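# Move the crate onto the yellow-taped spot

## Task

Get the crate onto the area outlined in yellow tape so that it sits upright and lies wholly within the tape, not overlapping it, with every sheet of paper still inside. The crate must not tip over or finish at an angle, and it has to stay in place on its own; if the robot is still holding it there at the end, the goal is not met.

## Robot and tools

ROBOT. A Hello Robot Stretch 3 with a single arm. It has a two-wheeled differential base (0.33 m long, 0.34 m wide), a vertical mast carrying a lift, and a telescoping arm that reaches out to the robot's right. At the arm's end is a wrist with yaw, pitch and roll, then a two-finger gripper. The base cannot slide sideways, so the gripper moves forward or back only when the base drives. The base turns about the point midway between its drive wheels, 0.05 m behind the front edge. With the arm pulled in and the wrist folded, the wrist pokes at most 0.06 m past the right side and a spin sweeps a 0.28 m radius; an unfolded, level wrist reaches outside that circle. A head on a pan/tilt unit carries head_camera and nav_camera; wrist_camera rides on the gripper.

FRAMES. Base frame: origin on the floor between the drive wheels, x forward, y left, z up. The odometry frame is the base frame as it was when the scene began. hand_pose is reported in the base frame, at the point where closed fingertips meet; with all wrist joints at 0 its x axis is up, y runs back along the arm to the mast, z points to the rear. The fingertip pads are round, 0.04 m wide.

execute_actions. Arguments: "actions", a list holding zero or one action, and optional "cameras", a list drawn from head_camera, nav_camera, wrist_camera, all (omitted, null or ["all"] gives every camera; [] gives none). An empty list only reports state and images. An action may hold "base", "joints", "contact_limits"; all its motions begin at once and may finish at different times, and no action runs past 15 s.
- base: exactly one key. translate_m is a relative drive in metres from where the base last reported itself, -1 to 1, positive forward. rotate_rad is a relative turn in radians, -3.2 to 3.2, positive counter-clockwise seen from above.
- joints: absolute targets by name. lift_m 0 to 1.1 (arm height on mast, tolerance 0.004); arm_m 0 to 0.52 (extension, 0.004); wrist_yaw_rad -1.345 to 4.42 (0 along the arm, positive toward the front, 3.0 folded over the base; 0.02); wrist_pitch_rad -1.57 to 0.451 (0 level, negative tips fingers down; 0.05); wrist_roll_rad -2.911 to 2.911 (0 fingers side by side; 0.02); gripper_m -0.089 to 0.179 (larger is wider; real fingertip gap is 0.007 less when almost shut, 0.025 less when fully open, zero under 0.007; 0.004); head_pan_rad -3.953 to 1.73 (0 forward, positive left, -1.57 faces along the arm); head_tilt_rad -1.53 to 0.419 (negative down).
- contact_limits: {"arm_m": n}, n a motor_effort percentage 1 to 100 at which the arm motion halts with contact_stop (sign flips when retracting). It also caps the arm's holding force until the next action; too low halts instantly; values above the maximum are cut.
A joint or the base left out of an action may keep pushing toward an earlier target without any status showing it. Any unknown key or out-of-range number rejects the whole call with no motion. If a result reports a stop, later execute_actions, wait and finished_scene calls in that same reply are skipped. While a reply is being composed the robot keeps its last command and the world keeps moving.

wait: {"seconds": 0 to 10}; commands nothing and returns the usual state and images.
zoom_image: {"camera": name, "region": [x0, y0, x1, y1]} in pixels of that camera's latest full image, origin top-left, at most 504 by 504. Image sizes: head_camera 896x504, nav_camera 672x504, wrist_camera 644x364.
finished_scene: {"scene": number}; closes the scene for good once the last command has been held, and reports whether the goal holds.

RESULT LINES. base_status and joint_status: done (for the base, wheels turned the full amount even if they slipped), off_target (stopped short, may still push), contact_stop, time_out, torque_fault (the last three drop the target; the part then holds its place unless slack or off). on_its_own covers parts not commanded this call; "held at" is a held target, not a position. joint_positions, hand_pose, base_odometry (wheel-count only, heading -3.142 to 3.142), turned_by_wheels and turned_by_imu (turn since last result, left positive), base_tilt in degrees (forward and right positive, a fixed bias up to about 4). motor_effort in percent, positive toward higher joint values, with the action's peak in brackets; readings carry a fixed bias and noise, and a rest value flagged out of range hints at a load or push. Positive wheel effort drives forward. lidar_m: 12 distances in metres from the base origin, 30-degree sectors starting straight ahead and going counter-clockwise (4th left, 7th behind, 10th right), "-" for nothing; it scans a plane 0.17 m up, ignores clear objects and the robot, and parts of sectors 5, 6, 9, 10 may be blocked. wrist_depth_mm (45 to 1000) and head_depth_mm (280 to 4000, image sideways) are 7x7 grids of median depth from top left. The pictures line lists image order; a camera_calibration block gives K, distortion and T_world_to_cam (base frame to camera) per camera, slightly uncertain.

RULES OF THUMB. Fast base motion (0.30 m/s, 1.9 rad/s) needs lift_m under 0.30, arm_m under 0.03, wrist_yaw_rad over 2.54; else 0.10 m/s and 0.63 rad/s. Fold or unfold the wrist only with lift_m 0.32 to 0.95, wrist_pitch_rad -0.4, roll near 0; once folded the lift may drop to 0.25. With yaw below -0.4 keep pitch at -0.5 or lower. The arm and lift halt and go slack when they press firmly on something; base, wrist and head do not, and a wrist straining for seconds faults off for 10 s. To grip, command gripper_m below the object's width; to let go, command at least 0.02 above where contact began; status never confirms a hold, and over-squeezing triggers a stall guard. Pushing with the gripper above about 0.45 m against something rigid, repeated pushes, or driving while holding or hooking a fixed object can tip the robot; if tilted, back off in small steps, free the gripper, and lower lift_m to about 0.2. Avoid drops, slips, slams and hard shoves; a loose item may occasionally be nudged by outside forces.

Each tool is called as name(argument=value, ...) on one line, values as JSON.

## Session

execute_actions(actions=[{"joints":{"head_tilt_rad":-0.7}}])

Scene clock: 0.97 s.
base_odometry: x=+0.000 y=+0.000 heading=+0.000 (m, m, rad; odometry frame)
turned_by_wheels: +0.000 (rad since the last result)
turned_by_imu: +0.000 (rad since the last result)
base_tilt: forward=-2.2 right=-1.2 (deg)
lidar_m: 2.96 2.20 1.99 1.77 1.50 0.89 0.78 0.78 0.92 1.66 2.39 2.82
head_depth_mm: 2846 3175 2613 2002 1638 1378 1198 / 2771 3096 2595 2000 1621 1381 1196 / 2731 3089 2585 1998 1628 1368 1191 / 2684 3042 2561 1979 1624 1381 1181 / 2636 2949 2546 1992 1612 1362 1188 / 2594 2897 2542 1992 1610 1374 1179 / 2560 2819 2394 1963 1604 1353 1176
base_status: not commanded
joint_positions: lift_m=+0.553 arm_m=+0.002 wrist_yaw_rad=+3.077 wrist_pitch_rad=-0.451 wrist_roll_rad=+0.009 gripper_m=+0.037 head_pan_rad=-0.014 head_tilt_rad=-0.691
joint_status: all done
motor_effort: left_wheel=+0(0) right_wheel=+0(0) lift_m=+18(18) arm_m=+1(1) wrist_yaw_rad=+0(1) wrist_pitch_rad=+5(5) wrist_roll_rad=+0(0) gripper_m=+0(1) head_pan_rad=-1(0) head_tilt_rad=-3(36) (%)
hand_pose: x=-0.0070 y=+0.0724 z=+0.5580 quat_wxyz=(+0.181, +0.697, +0.135, +0.681) (m; base frame)
wrist_depth_mm: - - - - - - - / - - - - - - - / - - - - - - - / - - - - - - - / - - - - 950 950 952 / 843 806 834 825 833 792 805 / 717 709 703 696 687 690 686
pictures: head_camera (sideways: a quarter turn clockwise sets it upright), nav_camera (sideways: a quarter turn counterclockwise sets it upright), wrist_camera
camera_calibration (this result's frames):
head_camera: T_world_to_cam=[[-0.652351, -0.0285949, -0.757377, 1.0091], [-0.0233403, 0.999572, -0.0176352, 0.02813], [0.757558, 0.00617309, -0.652739, 0.803717], [0, 0, 0, 1]] pos_world=[0.0500787, -0.00422447, 1.28938]
nav_camera: T_world_to_cam=[[0.655649, -0.0482355, 0.753523, -0.945646], [-0.0439489, -0.998703, -0.0256898, 0.0859862], [0.753785, -0.016273, -0.656919, 0.804779], [0, 0, 0, 1]] pos_world=[0.0171601, 0.0533572, 1.24345]
wrist_camera: T_world_to_cam=[[0.996543, -0.073838, -0.0380882, 0.0373838], [-0.071537, -0.529438, -0.845327, 0.558834], [0.042252, 0.845129, -0.532889, 0.396379], [0, 0, 0, 1]] pos_world=[-0.014025, -0.0363636, 0.685048]
Images, in order (width x height): head_camera 896x504, nav_camera 672x504, wrist_camera 644x364.

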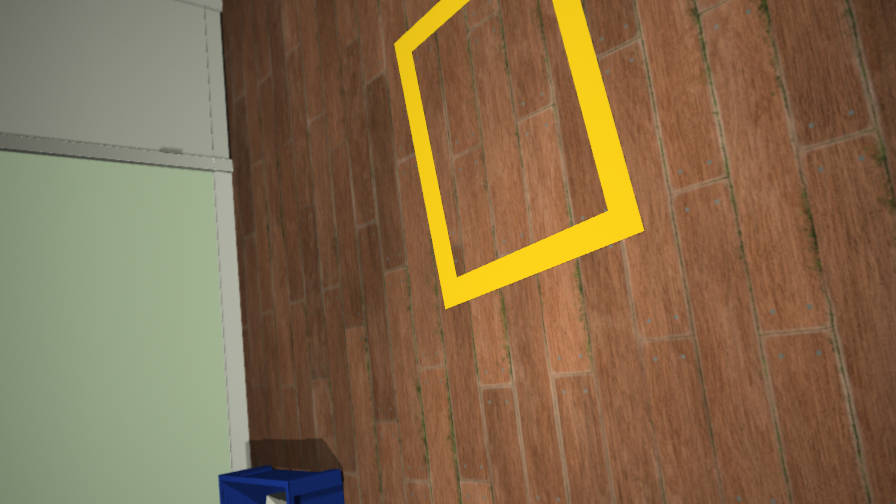

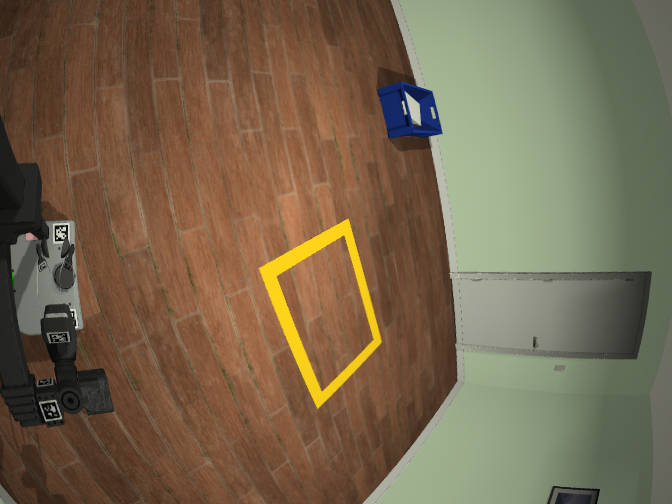

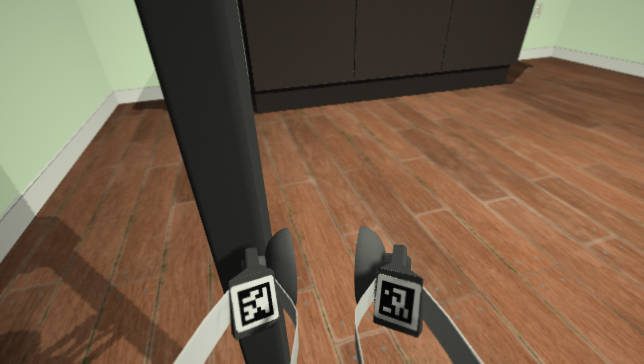

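execute_actions(actions=[{"base":{"rotate_rad":0.5},"joints":{"lift_m":0.28,"wrist_yaw_rad":3.0}}], cameras=[])

execute_actions(actions=[{"base":{"translate_m":1.0}}], cameras=["head_camera"])

execute_actions(actions=[{"base":{"translate_m":0.55}}], cameras=[])

execute_actions(actions=[{"base":{"rotate_rad":1.4},"joints":{"head_pan_rad":-1.57,"head_tilt_rad":-1.0}}], cameras=["nav_camera","head_camera"])

Scene clock: 15.40 s.
base_odometry: x=+0.000 y=+0.000 heading=+0.500 (m, m, rad; odometry frame)
turned_by_wheels: +0.500 (rad since the last result)
turned_by_imu: +0.488 (rad since the last result)
base_tilt: forward=-2.2 right=-1.1 (deg)
lidar_m: 2.20 2.02 1.77 1.57 0.91 0.78 0.78 0.91 1.59 2.39 2.76 2.96
head_depth_mm: 2516 2780 2602 2005 1620 1386 1199 / 2550 2900 2628 2007 1629 1381 1190 / 2657 2919 2468 1990 1620 1369 1189 / 2748 3008 2436 2006 1621 1370 1179 / 2786 3180 2545 1984 1625 1373 1185 / 2926 3200 2545 1956 1613 1361 1177 / 3015 3347 2556 1956 1603 1364 1174
base_status: done
joint_positions: lift_m=+0.280 arm_m=+0.002 wrist_yaw_rad=+3.002 wrist_pitch_rad=-0.451 wrist_roll_rad=+0.009 gripper_m=+0.037 head_pan_rad=-0.014 head_tilt_rad=-0.691
joint_status: all done
motor_effort: left_wheel=-4(6) right_wheel=+5(9) lift_m=+11(14) arm_m=+1(1) wrist_yaw_rad=-3(6) wrist_pitch_rad=+5(5) wrist_roll_rad=+0(0) gripper_m=+0(0) head_pan_rad=+0(0) head_tilt_rad=-3(4) (%)
hand_pose: x=+0.0094 y=+0.0707 z=+0.2857 quat_wxyz=(+0.207, +0.701, +0.109, +0.673) (m; base frame)
wrist_depth_mm: 750 - - - - - - / 780 - - - - - - / 772 902 - - 984 952 962 / 715 762 750 742 739 716 709 / 613 608 627 590 592 579 568 / 509 498 - - 496 491 483 / 446 - - - 406 417 413
pictures: none
No camera images: the call's "cameras" was empty. Leave "cameras" out to get every camera's image.

Scene clock: 20.40 s.
base_odometry: x=+0.878 y=+0.479 heading=+0.500 (m, m, rad; odometry frame)
turned_by_wheels: +0.000 (rad since the last result)
turned_by_imu: +0.002 (rad since the last result)
base_tilt: forward=-2.1 right=-1.2 (deg)
lidar_m: 1.23 1.70 1.49 1.49 2.00 1.74 1.74 2.02 2.64 2.65 2.32 2.01
head_depth_mm: 1690 1883 2113 1994 1630 1373 1191 / 1732 1944 2144 1990 1624 1375 1190 / 1788 2005 2189 1759 1631 1373 1188 / 1821 2072 2291 1783 1617 1362 1186 / 1892 2132 2367 1982 1621 1366 1183 / 1964 2219 2439 1957 1600 1367 1185 / 2002 2285 2529 1965 1599 1359 1180
base_status: done
joint_positions: lift_m=+0.280 arm_m=+0.002 wrist_yaw_rad=+3.001 wrist_pitch_rad=-0.451 wrist_roll_rad=+0.009 gripper_m=+0.037 head_pan_rad=-0.014 head_tilt_rad=-0.692
joint_status: not commanded
motor_effort: left_wheel=-4(8) right_wheel=+5(13) lift_m=+11(11) arm_m=+1(1) wrist_yaw_rad=-2(2) wrist_pitch_rad=+5(5) wrist_roll_rad=+0(0) gripper_m=+0(1) head_pan_rad=+0(0) head_tilt_rad=-3(4) (%)
hand_pose: x=+0.0095 y=+0.0707 z=+0.2857 quat_wxyz=(+0.207, +0.701, +0.109, +0.673) (m; base frame)
wrist_depth_mm: - - - - - - - / - - - - - - - / - - - - 931 939 919 / 773 749 761 718 731 736 713 / 612 601 627 586 586 579 568 / 508 504 - - 502 481 484 / 444 - - - 406 413 411
pictures: head_camera (sideways: a quarter turn clockwise sets it upright)
camera_calibration (this result's frames):
head_camera: T_world_to_cam=[[-0.653389, -0.0285804, -0.756482, 1.00793], [-0.0233643, 0.999572, -0.0175842, 0.0280638], [0.756661, 0.0061853, -0.653778, 0.805074], [0, 0, 0, 1]] pos_world=[0.0500615, -0.00422425, 1.28932]
Images, in order (width x height): head_camera 896x504.

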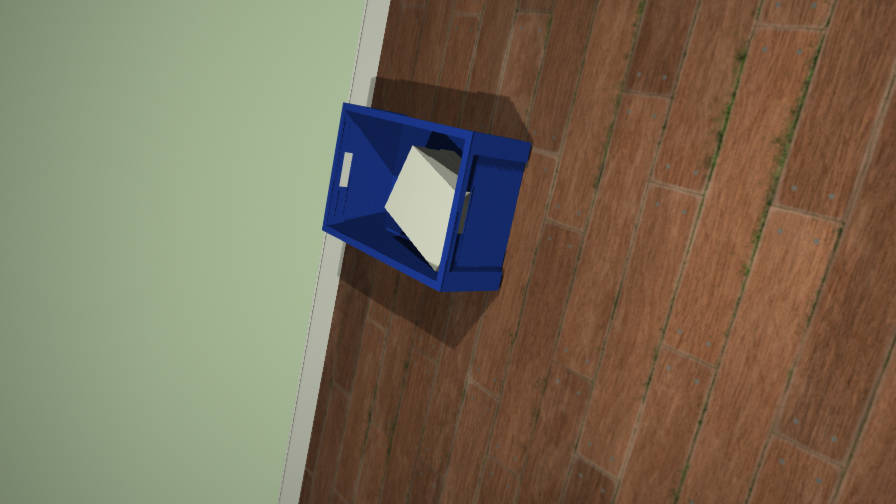

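Scene clock: 23.87 s.
base_odometry: x=+1.361 y=+0.742 heading=+0.499 (m, m, rad; odometry frame)
turned_by_wheels: +0.000 (rad since the last result)
turned_by_imu: +0.001 (rad since the last result)
base_tilt: forward=-2.1 right=-1.2 (deg)
lidar_m: 0.72 1.73 1.33 1.34 1.57 2.26 2.26 2.63 2.80 2.79 1.72 0.70
head_depth_mm: 1235 1367 1560 1781 1628 1381 1187 / 1268 1424 1608 1749 1581 1302 1192 / 1298 1469 1669 1788 1421 1301 1184 / 1340 1518 1717 1903 1407 1306 1179 / 1390 1568 1806 1986 1602 1334 1181 / 1436 1631 1878 1988 1614 1369 1179 / 1472 1683 1962 1984 1618 1366 1179
base_status: done
joint_positions: lift_m=+0.280 arm_m=+0.002 wrist_yaw_rad=+3.001 wrist_pitch_rad=-0.451 wrist_roll_rad=+0.009 gripper_m=+0.037 head_pan_rad=-0.014 head_tilt_rad=-0.692
joint_status: not commanded
motor_effort: left_wheel=-5(8) right_wheel=+6(12) lift_m=+11(12) arm_m=+1(1) wrist_yaw_rad=-2(2) wrist_pitch_rad=+5(5) wrist_roll_rad=+0(0) gripper_m=+0(1) head_pan_rad=+0(0) head_tilt_rad=-3(3) (%)
hand_pose: x=+0.0095 y=+0.0707 z=+0.2857 quat_wxyz=(+0.207, +0.701, +0.109, +0.673) (m; base frame)
wrist_depth_mm: - - - - - - - / - - - - - - - / - - - - 991 955 920 / 789 769 750 755 742 702 721 / 606 611 612 591 575 574 577 / 503 499 - - 499 490 487 / 448 - - - 412 415 417
pictures: none
No camera images: the call's "cameras" was empty. Leave "cameras" out to get every camera's image.

Scene clock: 25.97 s.
base_odometry: x=+1.361 y=+0.742 heading=+1.899 (m, m, rad; odometry frame)
turned_by_wheels: +1.400 (rad since the last result)
turned_by_imu: +1.368 (rad since the last result)
base_tilt: forward=-2.2 right=-1.2 (deg)
lidar_m: 1.33 1.44 2.30 2.26 2.41 2.84 2.79 1.96 1.51 0.70 0.74 1.35
head_depth_mm: 1381 1639 1740 1513 1353 1224 1106 / 1417 1670 1738 1523 1354 1223 1144 / 1430 1664 1660 1434 1353 1243 - / 1458 1699 1642 1384 1350 1263 - / 1478 1725 1655 1388 1347 1222 1118 / 1500 1813 1722 1514 1341 1224 1110 / 1523 1850 1715 1512 1350 1222 1113
base_status: done
joint_positions: lift_m=+0.280 arm_m=+0.002 wrist_yaw_rad=+3.001 wrist_pitch_rad=-0.451 wrist_roll_rad=+0.009 gripper_m=+0.037 head_pan_rad=-1.563 head_tilt_rad=-0.988
joint_status: all done
motor_effort: left_wheel=-4(10) right_wheel=+5(14) lift_m=+12(11) arm_m=+1(1) wrist_yaw_rad=-2(1) wrist_pitch_rad=+5(5) wrist_roll_rad=+0(0) gripper_m=+0(0) head_pan_rad=-2(33) head_tilt_rad=-5(27) (%)
hand_pose: x=+0.0095 y=+0.0706 z=+0.2857 quat_wxyz=(+0.207, +0.701, +0.109, +0.673) (m; base frame)
wrist_depth_mm: - - - - - - - / - - - - - - - / - - - - 985 965 957 / 775 744 746 738 735 709 735 / 610 605 621 598 590 580 583 / 504 503 - - 501 490 484 / 450 - - - 411 417 416
pictures: head_camera (sideways: a quarter turn clockwise sets it upright), nav_camera (sideways: a quarter turn counterclockwise sets it upright)
camera_calibration (this result's frames):
head_camera: T_world_to_cam=[[-0.0442925, 0.844815, -0.533223, 0.71331], [0.998801, 0.0485928, -0.00597771, 0.00671355], [0.0208607, -0.532848, -0.845954, 1.05946], [0, 0, 0, 1]] pos_world=[0.0027876, -0.0384082, 1.27665]
nav_camera: T_world_to_cam=[[-0.0324584, -0.848462, 0.52826, -0.647931], [-0.999472, 0.0284376, -0.0157366, 0.0788489], [-0.00167054, -0.528492, -0.848937, 1.05908], [0, 0, 0, 1]] pos_world=[0.0595457, 0.0077281, 1.24261]
Images, in order (width x height): head_camera 896x504, nav_camera 672x504.

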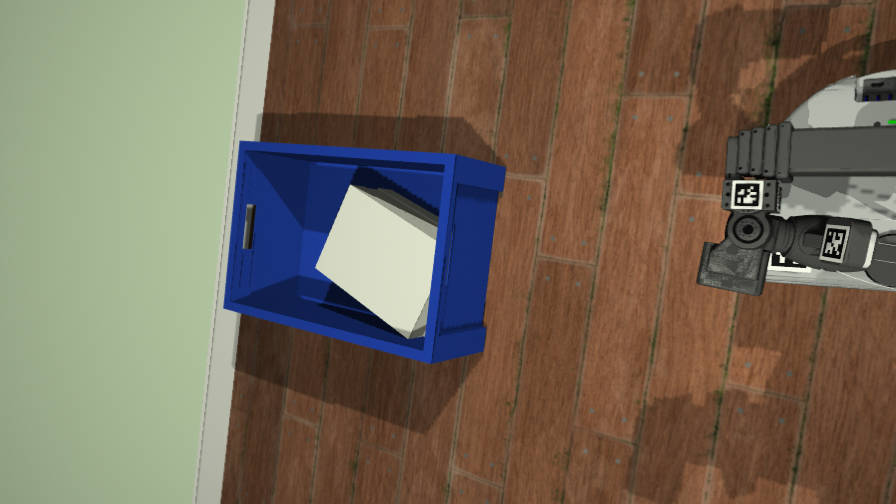

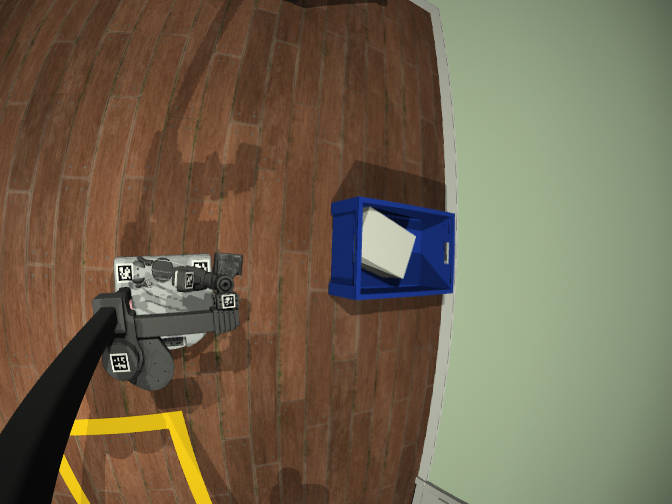

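execute_actions(actions=[{"base":{"rotate_rad":-0.78},"joints":{"lift_m":0.55,"wrist_pitch_rad":-0.4}}], cameras=[])

execute_actions(actions=[{"base":{"translate_m":0.155},"joints":{"wrist_yaw_rad":0}}], cameras=[])

execute_actions(actions=[{"base":{"rotate_rad":0.655},"joints":{"wrist_pitch_rad":-1.57,"wrist_roll_rad":1.57,"gripper_m":0.12}}], cameras=[])

execute_actions(actions=[{"joints":{"arm_m":0.48}}], cameras=["wrist_camera","head_camera"])

Scene clock: 36.50 s.
base_odometry: x=+1.361 y=+0.742 heading=+1.119 (m, m, rad; odometry frame)
turned_by_wheels: -0.780 (rad since the last result)
turned_by_imu: -0.763 (rad since the last result)
base_tilt: forward=-2.2 right=-1.1 (deg)
lidar_m: 1.83 1.33 1.34 1.67 2.26 2.27 2.79 2.79 2.53 1.63 0.70 0.72
head_depth_mm: 2252 2027 1726 1528 1354 1223 1115 / 2089 2026 1731 1513 1357 - - / 1935 2024 1733 1530 1357 1252 - / 1794 1960 1739 1526 1352 - - / 1661 1902 1737 1514 1346 1221 1108 / 1559 1812 1733 1507 1347 1213 1111 / 1459 1680 1707 1487 1319 1223 1106
base_status: done
joint_positions: lift_m=+0.550 arm_m=+0.002 wrist_yaw_rad=+3.001 wrist_pitch_rad=-0.419 wrist_roll_rad=+0.009 gripper_m=+0.037 head_pan_rad=-1.563 head_tilt_rad=-0.988
joint_status: all done
motor_effort: left_wheel=+4(9) right_wheel=-6(10) lift_m=+25(27) arm_m=+0(1) wrist_yaw_rad=-1(1) wrist_pitch_rad=+7(8) wrist_roll_rad=+0(0) gripper_m=+1(1) head_pan_rad=-3(3) head_tilt_rad=-4(5) (%)
hand_pose: x=+0.0101 y=+0.0747 z=+0.5619 quat_wxyz=(+0.196, +0.703, +0.098, +0.677) (m; base frame)
wrist_depth_mm: - - - - - - 953 / - - - - - - - / - - - - - - - / - - - - - - - / - - - - - - 974 / 857 860 - 817 853 824 803 / 733 725 - 712 683 715 701
pictures: none
No camera images: the call's "cameras" was empty. Leave "cameras" out to get every camera's image.

Scene clock: 39.10 s.
base_odometry: x=+1.428 y=+0.882 heading=+1.120 (m, m, rad; odometry frame)
turned_by_wheels: +0.000 (rad since the last result)
turned_by_imu: +0.000 (rad since the last result)
base_tilt: forward=-2.1 right=-1.1 (deg)
lidar_m: 1.72 1.21 1.23 1.52 2.36 2.37 2.91 2.90 2.37 1.54 0.62 0.61
head_depth_mm: 2162 2028 1733 1537 1356 1225 1115 / 1972 2011 1735 1522 1350 - - / 1801 1986 1723 1521 1358 - - / 1683 1922 1734 1524 1361 1223 - / 1555 1837 1725 1522 1355 1219 1106 / 1444 1693 1725 1475 1299 1220 1103 / 1355 1562 1693 1342 1247 1216 1107
base_status: done
joint_positions: lift_m=+0.550 arm_m=+0.002 wrist_yaw_rad=+0.002 wrist_pitch_rad=-0.419 wrist_roll_rad=+0.009 gripper_m=+0.037 head_pan_rad=-1.563 head_tilt_rad=-0.988
joint_status: all done
motor_effort: left_wheel=+4(8) right_wheel=-5(6) lift_m=+25(25) arm_m=+0(0) wrist_yaw_rad=-3(2) wrist_pitch_rad=+7(7) wrist_roll_rad=+0(0) gripper_m=+1(0) head_pan_rad=-3(2) head_tilt_rad=-4(6) (%)
hand_pose: x=-0.0210 y=-0.3715 z=+0.5619 quat_wxyz=(+0.689, +0.148, -0.694, -0.147) (m; base frame)
wrist_depth_mm: 834 968 - - - - - / 882 - - - - - - / 924 - - - - - - / 952 - - - - - - / 865 947 - - - - - / 666 724 857 835 851 825 849 / 559 538 699 711 689 699 699
pictures: none
No camera images: the call's "cameras" was empty. Leave "cameras" out to get every camera's image.

Scene clock: 41.10 s.
base_odometry: x=+1.428 y=+0.882 heading=+1.774 (m, m, rad; odometry frame)
turned_by_wheels: +0.655 (rad since the last result)
turned_by_imu: +0.641 (rad since the last result)
base_tilt: forward=-2.1 right=-1.1 (deg)
lidar_m: 1.21 1.25 1.69 2.36 2.42 3.03 2.91 2.05 0.63 0.62 0.62 1.91
head_depth_mm: 1330 1602 1740 1525 1358 1226 1113 / 1333 1603 1728 1534 1366 - - / 1339 1585 1564 1404 1339 - - / 1344 1598 1660 1329 1351 1241 - / 1345 1600 1620 1328 1343 1221 1108 / 1346 1613 1725 1507 1352 1210 1112 / 1352 1621 1725 1501 1344 1216 1102
base_status: done
joint_positions: lift_m=+0.550 arm_m=+0.002 wrist_yaw_rad=+0.002 wrist_pitch_rad=-1.561 wrist_roll_rad=+1.565 gripper_m=+0.120 head_pan_rad=-1.563 head_tilt_rad=-0.988
joint_status: all done
motor_effort: left_wheel=-4(6) right_wheel=+5(10) lift_m=+24(25) arm_m=+1(1) wrist_yaw_rad=-2(3) wrist_pitch_rad=-3(5) wrist_roll_rad=+2(2) gripper_m=+0(81) head_pan_rad=-4(3) head_tilt_rad=-5(5) (%)
hand_pose: x=-0.0216 y=-0.1255 z=+0.4318 quat_wxyz=(+0.003, +0.002, -0.710, -0.704) (m; base frame)
wrist_depth_mm: 556 558 554 557 - 545 548 / 566 564 569 - - - 550 / 550 581 579 - - - 558 / 551 592 578 - - - 578 / 550 604 606 600 599 584 581 / 538 626 609 619 607 608 609 / 630 642 627 629 625 628 603
pictures: none
No camera images: the call's "cameras" was empty. Leave "cameras" out to get every camera's image.

Scene clock: 45.80 s.
base_odometry: x=+1.428 y=+0.882 heading=+1.774 (m, m, rad; odometry frame)
turned_by_wheels: +0.000 (rad since the last result)
turned_by_imu: +0.000 (rad since the last result)
base_tilt: forward=-2.2 right=-1.1 (deg)
lidar_m: 1.22 1.26 1.70 2.36 2.43 3.03 2.91 2.05 0.63 0.62 0.61 1.91
head_depth_mm: 1328 1589 1740 1513 1358 1228 1117 / 1340 1595 1749 1544 - - - / 1336 1561 - 1374 1338 1220 - / 1348 1614 1601 1322 1341 1220 - / 1343 1611 1631 1324 1353 1225 1113 / 1350 1603 1725 1513 1349 1221 1107 / 1348 1617 1708 1505 1344 1215 1111
base_status: not commanded
joint_positions: lift_m=+0.550 arm_m=+0.480 wrist_yaw_rad=+0.000 wrist_pitch_rad=-1.562 wrist_roll_rad=+1.566 gripper_m=+0.120 head_pan_rad=-1.563 head_tilt_rad=-0.988
joint_status: all done
motor_effort: left_wheel=-4(4) right_wheel=+5(5) lift_m=+26(25) arm_m=+6(6) wrist_yaw_rad=+0(2) wrist_pitch_rad=-3(2) wrist_roll_rad=+1(2) gripper_m=+1(1) head_pan_rad=-2(2) head_tilt_rad=-6(5) (%)
hand_pose: x=-0.0215 y=-0.6025 z=+0.4318 quat_wxyz=(+0.002, +0.001, -0.710, -0.704) (m; base frame)
wrist_depth_mm: 558 553 559 553 552 545 555 / 378 401 374 555 560 552 551 / 585 568 574 563 567 585 - / 583 432 429 577 579 584 - / 595 438 437 485 594 593 597 / 609 456 452 602 608 595 591 / 477 436 452 493 629 636 624
pictures: head_camera (sideways: a quarter turn clockwise sets it upright), wrist_camera
camera_calibration (this result's frames):
head_camera: T_world_to_cam=[[-0.0440091, 0.844883, -0.533137, 0.713197], [0.998817, 0.0482579, -0.00597359, 0.00670809], [0.0206811, -0.532769, -0.846008, 1.05953], [0, 0, 0, 1]] pos_world=[0.00277468, -0.0384045, 1.27665]
wrist_camera: T_world_to_cam=[[0.0251512, 0.999535, -0.0172269, 0.614059], [0.993712, -0.0231166, 0.109551, 0.0095292], [0.109102, -0.0198739, -0.993832, 0.579437], [0, 0, 0, 1]] pos_world=[-0.0881311, -0.602038, 0.585397]
Images, in order (width x height): head_camera 896x504, wrist_camera 644x364.

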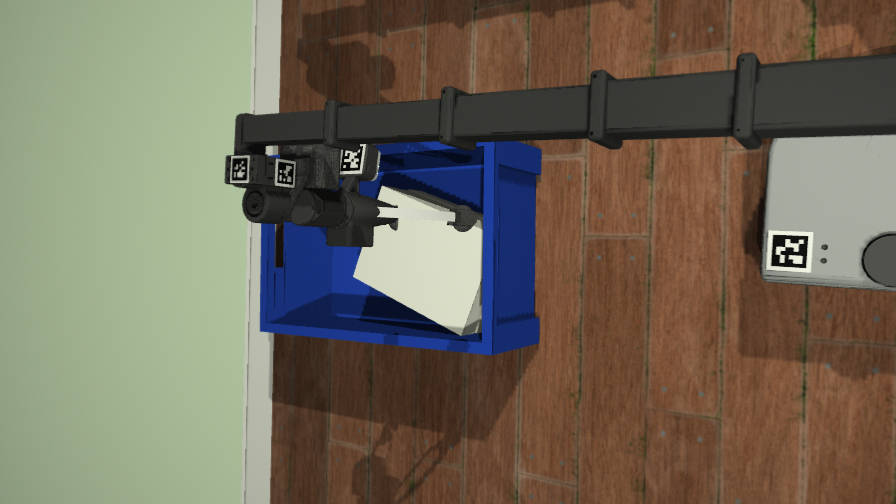

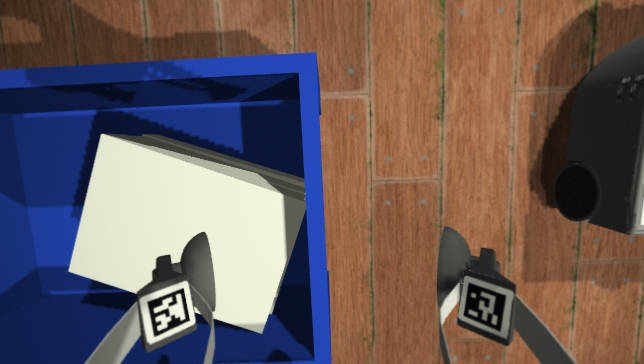

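execute_actions(actions=[{"joints":{"arm_m":0.497,"lift_m":0.30}}], cameras=[])

execute_actions(actions=[{"joints":{"gripper_m":-0.05}}], cameras=["wrist_camera"])

execute_actions(actions=[{"joints":{"arm_m":0.12}}], cameras=["nav_camera"])

execute_actions(actions=[{"joints":{"gripper_m":0.12,"arm_m":0.15}}], cameras=[])

execute_actions(actions=[{"joints":{"lift_m":0.55}}], cameras=[])

execute_actions(actions=[{"joints":{"arm_m":0.0,"wrist_pitch_rad":-0.4,"wrist_roll_rad":0,"gripper_m":0.03}}], cameras=[])

execute_actions(actions=[{"joints":{"wrist_yaw_rad":3.0}}], cameras=[])

execute_actions(actions=[{"joints":{"lift_m":0.27}}], cameras=["nav_camera"])

Scene clock: 56.00 s.
base_odometry: x=+1.428 y=+0.882 heading=+1.774 (m, m, rad; odometry frame)
turned_by_wheels: +0.000 (rad since the last result)
turned_by_imu: -0.001 (rad since the last result)
base_tilt: forward=-2.1 right=-1.2 (deg)
lidar_m: 1.21 1.25 1.70 2.36 2.42 3.04 2.91 2.05 0.63 0.62 0.61 1.91
head_depth_mm: 1341 1597 1740 1531 1354 1225 1116 / 1337 1584 1731 1526 1357 1224 1140 / 1338 1583 1583 1268 1337 1219 - / 1344 1604 1664 1328 1342 1222 - / 1344 1601 1629 1325 1342 1215 1112 / 1348 1624 1727 1516 1349 1213 1107 / 1356 1605 1718 1511 1342 1215 1108
base_status: not commanded
joint_positions: lift_m=+0.300 arm_m=+0.497 wrist_yaw_rad=+0.000 wrist_pitch_rad=-1.562 wrist_roll_rad=+1.566 gripper_m=+0.120 head_pan_rad=-1.563 head_tilt_rad=-0.988
joint_status: all done
motor_effort: left_wheel=-4(4) right_wheel=+6(5) lift_m=+12(19) arm_m=+6(7) wrist_yaw_rad=-1(0) wrist_pitch_rad=-2(2) wrist_roll_rad=+1(1) gripper_m=+1(1) head_pan_rad=-3(2) head_tilt_rad=-6(6) (%)
hand_pose: x=-0.0215 y=-0.6194 z=+0.1827 quat_wxyz=(+0.002, +0.001, -0.710, -0.704) (m; base frame)
wrist_depth_mm: 192 196 204 113 316 317 313 / 318 325 325 115 320 324 323 / 333 330 332 117 333 327 326 / 213 261 334 120 335 336 332 / 187 187 228 122 345 345 347 / 189 190 188 125 354 355 351 / 195 195 193 128 362 363 356
pictures: none
No camera images: the call's "cameras" was empty. Leave "cameras" out to get every camera's image.

Scene clock: 58.20 s.
base_odometry: x=+1.428 y=+0.882 heading=+1.774 (m, m, rad; odometry frame)
turned_by_wheels: +0.000 (rad since the last result)
turned_by_imu: +0.000 (rad since the last result)
base_tilt: forward=-2.1 right=-1.2 (deg)
lidar_m: 1.21 1.25 1.70 2.35 2.42 3.03 2.91 2.06 0.63 0.62 0.61 1.90
head_depth_mm: 1327 1587 1739 1532 1362 1220 1112 / 1332 1580 1739 1526 1364 1220 1143 / 1338 1593 1576 1267 1346 1218 - / 1337 1600 1630 1330 1346 1220 - / 1343 1600 1633 1323 1343 1218 1106 / 1350 1607 1711 1518 1354 1219 1102 / 1357 1622 1721 1507 1351 1214 1110
base_status: not commanded
joint_positions: lift_m=+0.300 arm_m=+0.497 wrist_yaw_rad=+0.000 wrist_pitch_rad=-1.572 wrist_roll_rad=+1.566 gripper_m=-0.049 head_pan_rad=-1.563 head_tilt_rad=-0.988
joint_status: all done
motor_effort: left_wheel=-4(3) right_wheel=+6(5) lift_m=+13(14) arm_m=+6(6) wrist_yaw_rad=+0(0) wrist_pitch_rad=+1(2) wrist_roll_rad=+1(1) gripper_m=-25(98) head_pan_rad=-2(3) head_tilt_rad=-5(6) (%)
hand_pose: x=-0.0215 y=-0.6169 z=+0.1828 quat_wxyz=(+0.002, +0.001, -0.706, -0.708) (m; base frame)
wrist_depth_mm: 192 198 204 112 319 316 315 / 319 320 324 115 324 323 324 / 325 328 328 117 335 331 330 / 214 264 334 119 341 338 339 / 184 186 224 121 345 349 347 / 188 189 188 124 353 351 353 / 191 192 193 128 364 362 363
pictures: wrist_camera
camera_calibration (this result's frames):
wrist_camera: T_world_to_cam=[[0.0251311, 0.999659, -0.0071611, 0.622422], [0.993713, -0.0241986, 0.109309, 0.0358544], [0.109099, -0.00986315, -0.993982, 0.337864], [0, 0, 0, 1]] pos_world=[-0.0881317, -0.61801, 0.336369]
Images, in order (width x height): wrist_camera 644x364.

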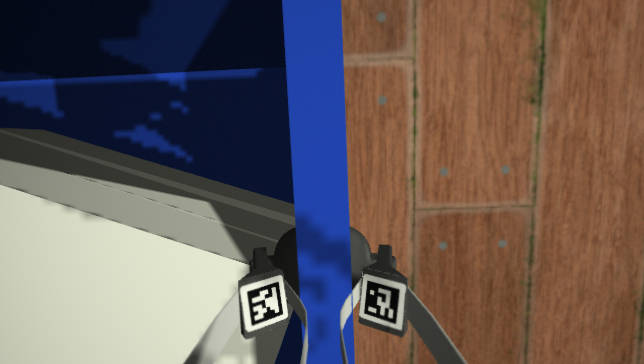

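Scene clock: 62.17 s.
base_odometry: x=+1.428 y=+0.882 heading=+1.775 (m, m, rad; odometry frame)
turned_by_wheels: +0.000 (rad since the last result)
turned_by_imu: +0.000 (rad since the last result)
base_tilt: forward=-2.1 right=-1.2 (deg)
lidar_m: 1.21 1.25 1.70 2.36 2.42 3.03 2.91 2.05 0.31 0.30 0.31 1.91
head_depth_mm: 1327 1590 1736 1514 1359 1220 1114 / 1335 1603 1733 1497 1331 1220 1141 / 1339 1597 1737 1459 1270 1201 - / 1351 1604 1725 1466 1181 1189 - / 1342 1607 1720 1468 1171 1187 1110 / 1346 1613 1719 1520 1345 1198 1105 / 1356 1609 1720 1513 1349 1220 1108
base_status: not commanded
joint_positions: lift_m=+0.300 arm_m=+0.121 wrist_yaw_rad=-0.001 wrist_pitch_rad=-1.404 wrist_roll_rad=+1.571 gripper_m=-0.040 head_pan_rad=-1.563 head_tilt_rad=-0.988
joint_status: all done
on_its_own: gripper_m is held at -0.041, not at your -0.050, by its stall guard, which is not easing now; arm_m is at rest, and its effort (-16) is outside its rest range (-14 to +14); wrist_pitch_rad is at rest, and its effort (-55) is outside its rest range (-20 to +32)
motor_effort: left_wheel=+0(4) right_wheel=+0(7) lift_m=+21(21) arm_m=-16(22) wrist_yaw_rad=+1(1) wrist_pitch_rad=-55(68) wrist_roll_rad=+0(1) gripper_m=-30(33) head_pan_rad=-3(3) head_tilt_rad=-5(5) (%)
hand_pose: x=-0.0216 y=-0.2848 z=+0.1817 quat_wxyz=(+0.000, -0.001, -0.763, -0.646) (m; base frame)
wrist_depth_mm: 232 225 219 114 303 294 - / 381 363 340 116 309 302 - / 256 337 347 119 319 - - / 215 227 304 122 326 - - / 220 208 209 125 332 - - / 226 214 203 127 335 - - / 231 218 205 138 340 336 -
pictures: nav_camera (sideways: a quarter turn counterclockwise sets it upright)
camera_calibration (this result's frames):
nav_camera: T_world_to_cam=[[-0.0327438, -0.84853, 0.528133, -0.647763], [-0.999462, 0.0287768, -0.0157312, 0.0788418], [-0.00184961, -0.528364, -0.849016, 1.05918], [0, 0, 0, 1]] pos_world=[0.0595482, 0.00771899, 1.24261]
Images, in order (width x height): nav_camera 672x504.

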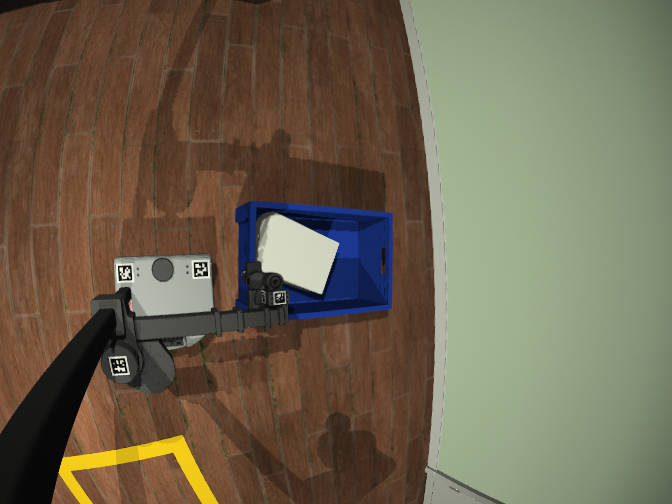

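Scene clock: 64.27 s.
base_odometry: x=+1.428 y=+0.882 heading=+1.774 (m, m, rad; odometry frame)
turned_by_wheels: +0.000 (rad since the last result)
turned_by_imu: +0.000 (rad since the last result)
base_tilt: forward=-2.1 right=-1.2 (deg)
lidar_m: 1.21 1.25 1.70 2.36 2.43 3.03 2.91 2.05 0.31 0.30 0.31 1.91
head_depth_mm: 1326 1583 1734 1527 1363 1223 1108 / 1340 1599 1743 1497 1335 1215 1141 / 1336 1609 1725 1466 1270 1188 - / 1350 1603 1722 1462 1183 1189 - / 1344 1601 1731 1461 1176 1189 1109 / 1348 1613 1723 1510 1347 1204 1108 / 1350 1613 1721 1513 1348 1212 1102
base_status: not commanded
joint_positions: lift_m=+0.300 arm_m=+0.150 wrist_yaw_rad=-0.001 wrist_pitch_rad=-1.561 wrist_roll_rad=+1.571 gripper_m=+0.120 head_pan_rad=-1.563 head_tilt_rad=-0.988
joint_status: all done
motor_effort: left_wheel=-2(2) right_wheel=+3(3) lift_m=+22(23) arm_m=+3(15) wrist_yaw_rad=+1(1) wrist_pitch_rad=-3(55) wrist_roll_rad=+0(0) gripper_m=+0(81) head_pan_rad=-3(2) head_tilt_rad=-5(4) (%)
hand_pose: x=-0.0215 y=-0.2730 z=+0.1820 quat_wxyz=(+0.000, -0.001, -0.710, -0.704) (m; base frame)
wrist_depth_mm: 230 220 196 317 315 - - / 327 324 322 326 325 - - / 283 331 330 330 330 - - / 200 251 289 337 340 - - / 187 189 212 343 348 - - / 192 191 189 353 356 - - / 194 196 193 358 364 364 359
pictures: none
No camera images: the call's "cameras" was empty. Leave "cameras" out to get every camera's image.

Scene clock: 67.37 s.
base_odometry: x=+1.428 y=+0.882 heading=+1.774 (m, m, rad; odometry frame)
turned_by_wheels: +0.000 (rad since the last result)
turned_by_imu: +0.000 (rad since the last result)
base_tilt: forward=-2.2 right=-1.1 (deg)
lidar_m: 1.21 1.25 1.70 2.36 2.42 3.04 2.91 2.05 0.31 0.30 0.32 1.91
head_depth_mm: 1331 1584 1720 1517 1357 1223 1113 / 1336 1599 1734 1528 - - - / 1336 1593 1743 1483 - 1186 - / 1348 1605 1728 1480 1198 1180 - / 1353 1607 1730 1466 1172 1193 1113 / 1354 1619 1721 1515 1345 1206 1106 / 1348 1612 1718 1530 1344 1215 1105
base_status: not commanded
joint_positions: lift_m=+0.550 arm_m=+0.150 wrist_yaw_rad=-0.001 wrist_pitch_rad=-1.561 wrist_roll_rad=+1.571 gripper_m=+0.120 head_pan_rad=-1.563 head_tilt_rad=-0.988
joint_status: all done
motor_effort: left_wheel=-2(2) right_wheel=+4(3) lift_m=+25(26) arm_m=+4(3) wrist_yaw_rad=+1(1) wrist_pitch_rad=-3(3) wrist_roll_rad=+0(0) gripper_m=+1(0) head_pan_rad=-2(2) head_tilt_rad=-5(5) (%)
hand_pose: x=-0.0215 y=-0.2728 z=+0.4318 quat_wxyz=(+0.000, -0.001, -0.710, -0.704) (m; base frame)
wrist_depth_mm: 551 569 553 541 541 - 545 / 453 430 402 467 553 - - / 582 441 562 569 - - - / 588 441 437 586 - - - / 609 446 439 604 604 598 593 / 559 505 452 613 625 607 607 / 422 414 429 621 634 626 609
pictures: none
No camera images: the call's "cameras" was empty. Leave "cameras" out to get every camera's image.

Scene clock: 69.70 s.
base_odometry: x=+1.428 y=+0.882 heading=+1.774 (m, m, rad; odometry frame)
turned_by_wheels: +0.000 (rad since the last result)
turned_by_imu: +0.000 (rad since the last result)
base_tilt: forward=-2.1 right=-1.1 (deg)
lidar_m: 1.21 1.26 1.70 2.36 2.43 3.03 2.91 2.06 0.31 0.30 0.31 1.90
head_depth_mm: 1335 1591 1747 1523 1361 1221 1112 / 1344 1605 1731 1500 1333 - - / 1340 1602 1724 1462 1308 - - / 1340 1608 1737 1451 1187 1188 - / 1342 1599 1719 1462 1174 1187 1108 / 1348 1625 1729 1516 1352 1208 1105 / 1346 1611 1725 1497 1350 1207 1109
base_status: not commanded
joint_positions: lift_m=+0.550 arm_m=+0.003 wrist_yaw_rad=-0.001 wrist_pitch_rad=-0.420 wrist_roll_rad=+0.005 gripper_m=+0.030 head_pan_rad=-1.563 head_tilt_rad=-0.988
joint_status: all done
joint sent to its limit — the command would take arm_m past its lower limit, so that joint was sent only as far as its limit.
motor_effort: left_wheel=-2(2) right_wheel=+3(4) lift_m=+24(24) arm_m=-4(6) wrist_yaw_rad=+1(1) wrist_pitch_rad=+7(7) wrist_roll_rad=-1(2) gripper_m=+0(81) head_pan_rad=-3(2) head_tilt_rad=-6(5) (%)
hand_pose: x=-0.0217 y=-0.3717 z=+0.5617 quat_wxyz=(+0.690, +0.147, -0.693, -0.149) (m; base frame)
wrist_depth_mm: - - - - - - - / - - - - - - - / - - - - - - - / - - - - - - - / - - 931 781 919 - - / 869 859 796 828 823 814 823 / 691 709 561 551 569 706 712
pictures: none
No camera images: the call's "cameras" was empty. Leave "cameras" out to get every camera's image.

Scene clock: 72.20 s.
base_odometry: x=+1.428 y=+0.882 heading=+1.774 (m, m, rad; odometry frame)
turned_by_wheels: +0.000 (rad since the last result)
turned_by_imu: +0.000 (rad since the last result)
base_tilt: forward=-2.2 right=-1.1 (deg)
lidar_m: 1.21 1.25 1.70 2.35 2.43 3.02 2.91 2.05 0.31 0.30 0.32 1.90
head_depth_mm: 1336 1583 1737 1527 1355 1228 1109 / 1334 1605 1739 1501 1339 - - / 1337 1604 1725 1466 1300 1187 - / 1341 1614 1721 1475 1181 - - / 1350 1611 1727 1462 1173 1185 1108 / 1350 1612 1732 1508 1353 1199 1108 / 1352 1609 1724 1507 1354 1219 1108
base_status: not commanded
joint_positions: lift_m=+0.550 arm_m=+0.003 wrist_yaw_rad=+2.998 wrist_pitch_rad=-0.420 wrist_roll_rad=+0.004 gripper_m=+0.030 head_pan_rad=-1.563 head_tilt_rad=-0.988
joint_status: all done
motor_effort: left_wheel=-2(2) right_wheel=+3(3) lift_m=+25(25) arm_m=-4(4) wrist_yaw_rad=+3(7) wrist_pitch_rad=+7(7) wrist_roll_rad=-2(2) gripper_m=+0(0) head_pan_rad=-3(3) head_tilt_rad=-5(7) (%)
hand_pose: x=+0.0109 y=+0.0742 z=+0.5618 quat_wxyz=(+0.197, +0.702, +0.097, +0.678) (m; base frame)
wrist_depth_mm: - - - - - - - / - - - - - - - / - - - - - - - / - - - - - - - / - - - - - - - / 847 822 - 820 833 815 841 / 722 717 - 700 685 710 691
pictures: none
No camera images: the call's "cameras" was empty. Leave "cameras" out to get every camera's image.

Scene clock: 75.57 s.
base_odometry: x=+1.428 y=+0.882 heading=+1.774 (m, m, rad; odometry frame)
turned_by_wheels: +0.000 (rad since the last result)
turned_by_imu: +0.000 (rad since the last result)
base_tilt: forward=-2.1 right=-1.1 (deg)
lidar_m: 1.21 1.26 1.70 2.36 2.43 3.03 2.90 2.05 0.31 0.30 0.31 1.91
head_depth_mm: 1335 1583 1735 1513 1354 1224 1122 / 1330 1609 1730 1496 1342 1219 1134 / 1329 1586 1734 1459 1295 1208 - / 1346 1601 1722 1457 1181 1151 - / 1353 1601 1723 1457 1177 1191 1114 / 1343 1617 1731 1507 1343 1198 1108 / 1350 1624 1720 1517 1341 1219 1110
base_status: not commanded
joint_positions: lift_m=+0.270 arm_m=+0.003 wrist_yaw_rad=+2.998 wrist_pitch_rad=-0.419 wrist_roll_rad=+0.004 gripper_m=+0.030 head_pan_rad=-1.563 head_tilt_rad=-0.988
joint_status: all done
motor_effort: left_wheel=-2(2) right_wheel=+3(3) lift_m=+11(22) arm_m=-4(4) wrist_yaw_rad=+2(3) wrist_pitch_rad=+7(7) wrist_roll_rad=-1(1) gripper_m=+1(0) head_pan_rad=-2(3) head_tilt_rad=-7(6) (%)
hand_pose: x=+0.0108 y=+0.0743 z=+0.2828 quat_wxyz=(+0.197, +0.702, +0.097, +0.678) (m; base frame)
wrist_depth_mm: - - - - - - - / - - - - - - - / - - - - - - - / 786 796 783 765 754 771 729 / 629 617 606 630 596 585 587 / 506 508 - 518 503 487 483 / 440 - - - 413 420 418
pictures: nav_camera (sideways: a quarter turn counterclockwise sets it upright)
camera_calibration (this result's frames):
nav_camera: T_world_to_cam=[[-0.0327437, -0.848531, 0.528132, -0.647763], [-0.999462, 0.0287767, -0.0157311, 0.0788417], [-0.00184956, -0.528363, -0.849016, 1.05918], [0, 0, 0, 1]] pos_world=[0.0595482, 0.00771904, 1.24261]
Images, in order (width x height): nav_camera 672x504.

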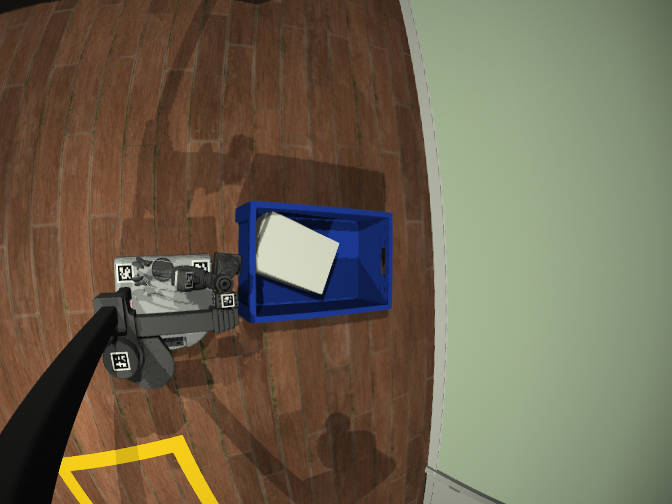

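execute_actions(actions=[{"base":{"translate_m":0.62},"joints":{"head_pan_rad":0}}], cameras=[])

execute_actions(actions=[{"base":{"rotate_rad":-1.6}}], cameras=[])

execute_actions(actions=[{"base":{"translate_m":0.9}}], cameras=[])

execute_actions(actions=[{"base":{"rotate_rad":-1.6}}], cameras=["nav_camera"])

execute_actions(actions=[{"base":{"translate_m":1.0},"joints":{"lift_m":0.32}}], cameras=["nav_camera"])

Scene clock: 85.20 s.
base_odometry: x=+1.303 y=+1.489 heading=+1.774 (m, m, rad; odometry frame)
turned_by_wheels: +0.000 (rad since the last result)
turned_by_imu: +0.001 (rad since the last result)
base_tilt: forward=-2.2 right=-1.1 (deg)
lidar_m: 0.60 0.62 0.84 2.38 2.45 3.28 3.49 0.49 0.60 1.37 1.41 0.62
head_depth_mm: 680 621 796 1503 1353 1220 1114 / 681 624 805 1051 1344 1222 1125 / 678 626 806 1060 1358 1218 1125 / 677 630 812 1060 1353 1217 1128 / 676 656 813 1077 1348 1223 1123 / 676 662 822 1074 1350 1217 1112 / 670 663 821 1086 1345 1219 1107
base_status: done
joint_positions: lift_m=+0.270 arm_m=+0.003 wrist_yaw_rad=+2.999 wrist_pitch_rad=-0.419 wrist_roll_rad=+0.004 gripper_m=+0.030 head_pan_rad=-0.007 head_tilt_rad=-0.988
joint_status: all done
motor_effort: left_wheel=-3(5) right_wheel=+4(11) lift_m=+10(11) arm_m=-4(4) wrist_yaw_rad=+1(3) wrist_pitch_rad=+7(7) wrist_roll_rad=-2(1) gripper_m=+0(0) head_pan_rad=+3(31) head_tilt_rad=-6(5) (%)
hand_pose: x=+0.0107 y=+0.0743 z=+0.2828 quat_wxyz=(+0.197, +0.702, +0.097, +0.678) (m; base frame)
wrist_depth_mm: - - - - - 819 572 / - - - - - 823 604 / - - - - - 919 614 / 780 803 766 763 767 757 666 / 632 613 612 616 608 592 598 / 513 513 - 518 499 489 493 / 441 - - - 413 421 416
pictures: none
No camera images: the call's "cameras" was empty. Leave "cameras" out to get every camera's image.

Scene clock: 87.47 s.
base_odometry: x=+1.303 y=+1.489 heading=+0.175 (m, m, rad; odometry frame)
turned_by_wheels: -1.600 (rad since the last result)
turned_by_imu: -1.564 (rad since the last result)
base_tilt: forward=-2.2 right=-1.2 (deg)
lidar_m: 1.37 1.40 0.63 0.60 0.62 0.82 2.38 2.43 3.18 3.49 0.49 0.58
head_depth_mm: 1326 1567 1734 1448 1292 1202 1118 / 1319 1568 1724 1513 1362 1218 1129 / 1314 1563 1729 1535 1351 1218 1129 / 1320 1584 1721 1509 1351 1218 1125 / 1308 1559 1729 1523 1347 1215 1121 / 1307 1577 1723 1506 1346 1217 1103 / 1309 1559 1712 1508 1349 1213 1101
base_status: done
joint_positions: lift_m=+0.270 arm_m=+0.003 wrist_yaw_rad=+2.999 wrist_pitch_rad=-0.419 wrist_roll_rad=+0.004 gripper_m=+0.030 head_pan_rad=-0.007 head_tilt_rad=-0.988
joint_status: not commanded
motor_effort: left_wheel=+4(11) right_wheel=-5(10) lift_m=+11(11) arm_m=-4(4) wrist_yaw_rad=+2(2) wrist_pitch_rad=+7(7) wrist_roll_rad=-1(1) gripper_m=+0(0) head_pan_rad=+3(2) head_tilt_rad=-6(4) (%)
hand_pose: x=+0.0107 y=+0.0743 z=+0.2828 quat_wxyz=(+0.197, +0.702, +0.097, +0.678) (m; base frame)
wrist_depth_mm: 505 - 551 565 606 - - / 547 - 606 620 - - - / 598 612 652 727 991 - - / 697 701 762 754 736 752 754 / 611 616 609 623 598 592 590 / 516 506 - 507 506 490 496 / 438 - - - 411 419 420
pictures: none
No camera images: the call's "cameras" was empty. Leave "cameras" out to get every camera's image.

Scene clock: 92.23 s.
base_odometry: x=+2.189 y=+1.646 heading=+0.175 (m, m, rad; odometry frame)
turned_by_wheels: +0.000 (rad since the last result)
turned_by_imu: +0.002 (rad since the last result)
base_tilt: forward=-2.1 right=-1.1 (deg)
lidar_m: 0.48 0.49 0.65 1.27 0.89 0.88 2.22 0.59 0.44 0.41 0.72 0.51
head_depth_mm: 432 516 640 839 1224 1222 1114 / 432 515 640 839 1225 1219 1124 / 432 515 638 837 1217 1215 1130 / 432 516 636 834 1214 1214 1133 / 431 514 637 836 1212 1213 1127 / 431 513 635 830 1208 1218 1109 / 431 514 635 835 1200 1217 1103
base_status: done
joint_positions: lift_m=+0.270 arm_m=+0.003 wrist_yaw_rad=+2.999 wrist_pitch_rad=-0.419 wrist_roll_rad=+0.004 gripper_m=+0.030 head_pan_rad=-0.007 head_tilt_rad=-0.989
joint_status: not commanded
motor_effort: left_wheel=+4(11) right_wheel=-5(9) lift_m=+11(11) arm_m=-4(4) wrist_yaw_rad=+2(2) wrist_pitch_rad=+7(7) wrist_roll_rad=-1(2) gripper_m=+0(0) head_pan_rad=+2(3) head_tilt_rad=-5(5) (%)
hand_pose: x=+0.0107 y=+0.0743 z=+0.2828 quat_wxyz=(+0.197, +0.702, +0.097, +0.678) (m; base frame)
wrist_depth_mm: 854 - - - 975 627 456 / 845 - - - - 639 463 / 831 - - - 937 638 470 / 762 795 780 763 750 648 479 / 617 618 610 633 596 585 475 / 508 500 - 515 503 490 464 / 434 - - - 411 417 415
pictures: none
No camera images: the call's "cameras" was empty. Leave "cameras" out to get every camera's image.

Scene clock: 94.43 s.
base_odometry: x=+2.189 y=+1.646 heading=-1.425 (m, m, rad; odometry frame)
turned_by_wheels: -1.600 (rad since the last result)
turned_by_imu: -1.564 (rad since the last result)
base_tilt: forward=-2.2 right=-1.2 (deg)
lidar_m: 0.41 0.74 0.51 0.48 0.49 0.64 1.27 0.90 0.87 2.06 0.60 0.44
head_depth_mm: 2418 2018 1736 1380 1206 1226 1117 / 2419 2006 1744 1388 1234 1220 1128 / 2387 2014 1726 1440 1356 1218 1124 / 2403 2012 1724 1480 1339 1216 1123 / 2389 1994 1716 1514 1342 1224 1120 / 2318 1993 1711 1507 1352 1222 1113 / 1679 1661 1600 1477 1346 1217 1107
base_status: done
joint_positions: lift_m=+0.270 arm_m=+0.003 wrist_yaw_rad=+2.999 wrist_pitch_rad=-0.419 wrist_roll_rad=+0.004 gripper_m=+0.030 head_pan_rad=-0.007 head_tilt_rad=-0.989
joint_status: not commanded
motor_effort: left_wheel=+4(10) right_wheel=-5(11) lift_m=+11(12) arm_m=-4(4) wrist_yaw_rad=+1(2) wrist_pitch_rad=+7(6) wrist_roll_rad=-2(1) gripper_m=+0(0) head_pan_rad=+3(1) head_tilt_rad=-5(5) (%)
hand_pose: x=+0.0107 y=+0.0743 z=+0.2828 quat_wxyz=(+0.197, +0.702, +0.097, +0.678) (m; base frame)
wrist_depth_mm: 401 - 451 475 491 527 564 / 432 - 488 520 538 576 616 / 470 494 529 563 591 643 700 / 515 538 578 602 659 682 727 / 545 564 597 606 609 588 583 / 519 510 - 520 510 497 489 / 442 - - - 412 423 412
pictures: nav_camera (sideways: a quarter turn counterclockwise sets it upright)
camera_calibration (this result's frames):
nav_camera: T_world_to_cam=[[0.848194, -0.0448126, 0.527787, -0.652687], [-0.0429981, -0.998952, -0.0157164, 0.072988], [0.527938, -0.00936331, -0.849231, 1.05623], [0, 0, 0, 1]] pos_world=[-0.000881997, 0.0535527, 1.24261]
Images, in order (width x height): nav_camera 672x504.

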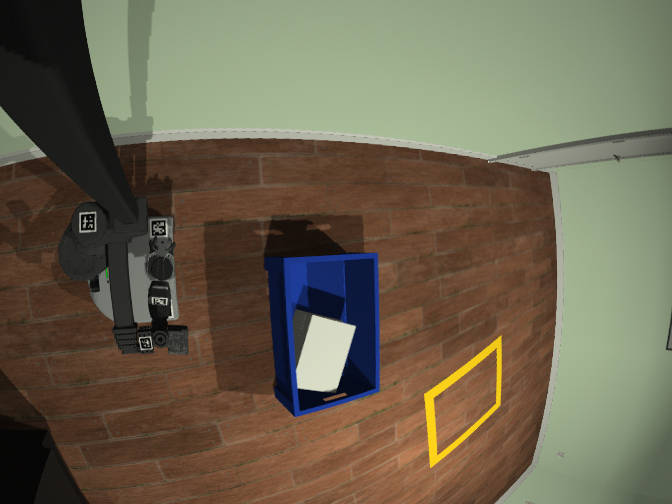

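Scene clock: 105.53 s.
base_odometry: x=+2.334 y=+0.656 heading=-1.425 (m, m, rad; odometry frame)
turned_by_wheels: +0.000 (rad since the last result)
turned_by_imu: +0.002 (rad since the last result)
base_tilt: forward=-2.2 right=-1.2 (deg)
lidar_m: 2.49 0.84 0.58 0.55 0.56 0.73 1.72 1.71 0.28 0.18 0.17 2.64
head_depth_mm: 2300 2020 1738 1526 1362 1193 1107 / 2326 2023 1723 1519 1357 1221 1126 / 2338 2002 1723 1523 1352 1219 1108 / 2327 2000 1729 1516 1354 1215 1126 / 2337 2011 1717 1520 1352 1220 1124 / 2320 2005 1725 1515 1353 1220 1113 / 1826 1825 1680 1518 1346 1213 1106
base_status: done
joint_positions: lift_m=+0.320 arm_m=+0.003 wrist_yaw_rad=+2.999 wrist_pitch_rad=-0.419 wrist_roll_rad=+0.004 gripper_m=+0.030 head_pan_rad=-0.007 head_tilt_rad=-0.989
joint_status: all done
motor_effort: left_wheel=+3(12) right_wheel=+14(44) lift_m=+25(28) arm_m=-4(4) wrist_yaw_rad=+1(2) wrist_pitch_rad=+7(6) wrist_roll_rad=-2(2) gripper_m=+0(0) head_pan_rad=+2(2) head_tilt_rad=-5(4) (%)
hand_pose: x=+0.0107 y=+0.0744 z=+0.3320 quat_wxyz=(+0.197, +0.702, +0.097, +0.678) (m; base frame)
wrist_depth_mm: 459 - 511 532 567 596 633 / 500 - 543 575 622 648 718 / 531 549 605 618 664 727 786 / 575 607 652 687 724 765 818 / 617 632 683 706 678 654 647 / 566 558 - 551 567 547 546 / 488 496 - 495 459 461 455
pictures: nav_camera (sideways: a quarter turn counterclockwise sets it upright)
camera_calibration (this result's frames):
nav_camera: T_world_to_cam=[[0.848281, -0.044813, 0.527648, -0.652506], [-0.0430004, -0.998952, -0.0157104, 0.0729802], [0.527798, -0.00936226, -0.849318, 1.05635], [0, 0, 0, 1]] pos_world=[-0.000891782, 0.0535528, 1.24261]
Images, in order (width x height): nav_camera 672x504.

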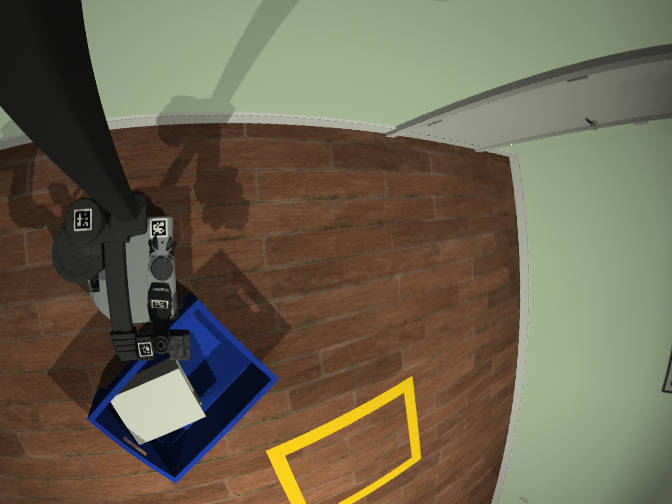

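execute_actions(actions=[{"base":{"translate_m":0.4},"joints":{"head_pan_rad":-1.3}}], cameras=["nav_camera","head_camera"])

Scene clock: 112.67 s.
base_odometry: x=+2.392 y=+0.260 heading=-1.425 (m, m, rad; odometry frame)
turned_by_wheels: +0.000 (rad since the last result)
turned_by_imu: +0.001 (rad since the last result)
base_tilt: forward=-2.1 right=-1.2 (deg)
lidar_m: 2.09 0.88 0.61 0.58 0.59 0.77 1.81 0.33 0.20 0.32 3.17 2.22
head_depth_mm: 2409 2023 1738 1529 1293 1186 1100 / 2400 1998 1718 1513 1291 1221 - / 2408 2018 1737 1523 1316 1235 - / 2414 2006 1730 1519 1352 1234 - / 2384 1986 1723 1514 1351 1219 1106 / 2404 1987 1725 1517 1349 1216 1107 / 2364 1991 1716 1503 1352 1215 1107
base_status: done
joint_positions: lift_m=+0.320 arm_m=+0.003 wrist_yaw_rad=+2.999 wrist_pitch_rad=-0.419 wrist_roll_rad=+0.004 gripper_m=+0.030 head_pan_rad=-1.293 head_tilt_rad=-0.989
joint_status: all done
motor_effort: left_wheel=-1(6) right_wheel=+4(30) lift_m=+25(25) arm_m=-4(4) wrist_yaw_rad=+2(1) wrist_pitch_rad=+7(7) wrist_roll_rad=-1(1) gripper_m=+0(1) head_pan_rad=-2(33) head_tilt_rad=-5(6) (%)
hand_pose: x=+0.0107 y=+0.0744 z=+0.3320 quat_wxyz=(+0.197, +0.702, +0.097, +0.678) (m; base frame)
wrist_depth_mm: 482 - 527 569 585 623 662 / 517 - 571 610 641 686 698 / 555 577 618 659 702 743 783 / 604 627 681 724 767 781 836 / 624 666 689 712 663 674 662 / 575 565 - 564 560 559 546 / 480 492 - 498 453 470 468
pictures: head_camera (sideways: a quarter turn clockwise sets it upright), nav_camera (sideways: a quarter turn counterclockwise sets it upright)
camera_calibration (this result's frames):
head_camera: T_world_to_cam=[[-0.267921, 0.802834, -0.532612, 0.713879], [0.949735, 0.312998, -0.00594832, 0.00697458], [0.161931, -0.507434, -0.846339, 1.0591], [0, 0, 0, 1]] pos_world=[0.0131373, -0.0378845, 1.27662]
nav_camera: T_world_to_cam=[[0.194916, -0.826799, 0.527647, -0.64852], [-0.970913, -0.238916, -0.0157104, 0.0786405], [0.139053, -0.509238, -0.849318, 1.05872], [0, 0, 0, 1]] pos_world=[0.055542, 0.0217319, 1.24261]
Images, in order (width x height): head_camera 896x504, nav_camera 672x504.

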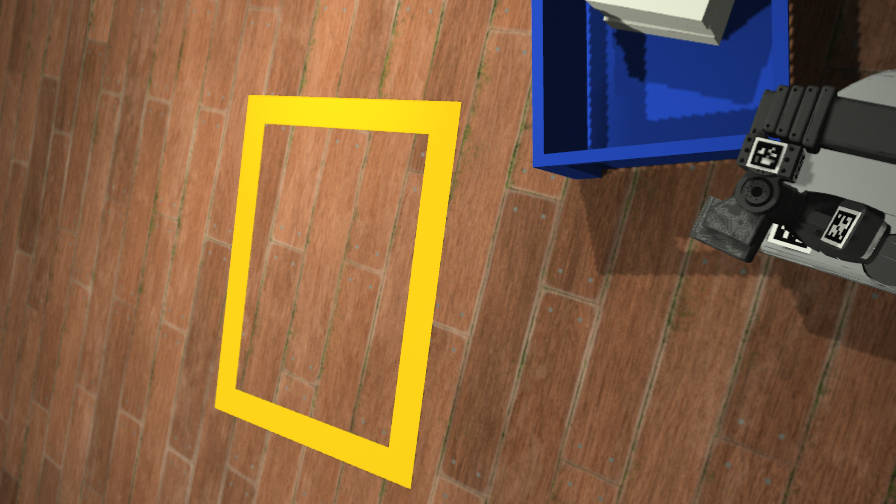

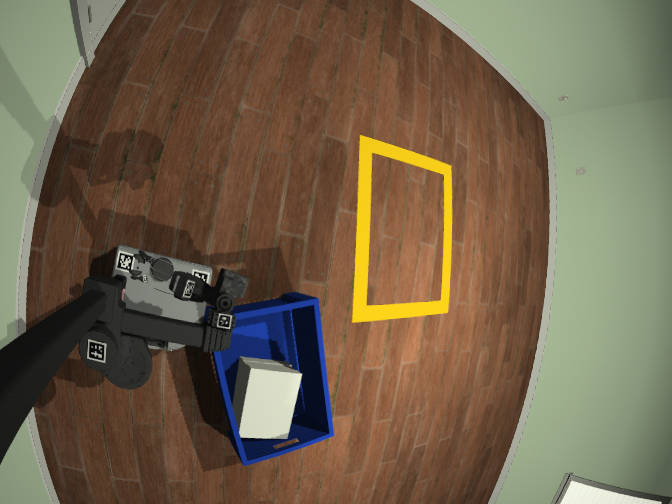

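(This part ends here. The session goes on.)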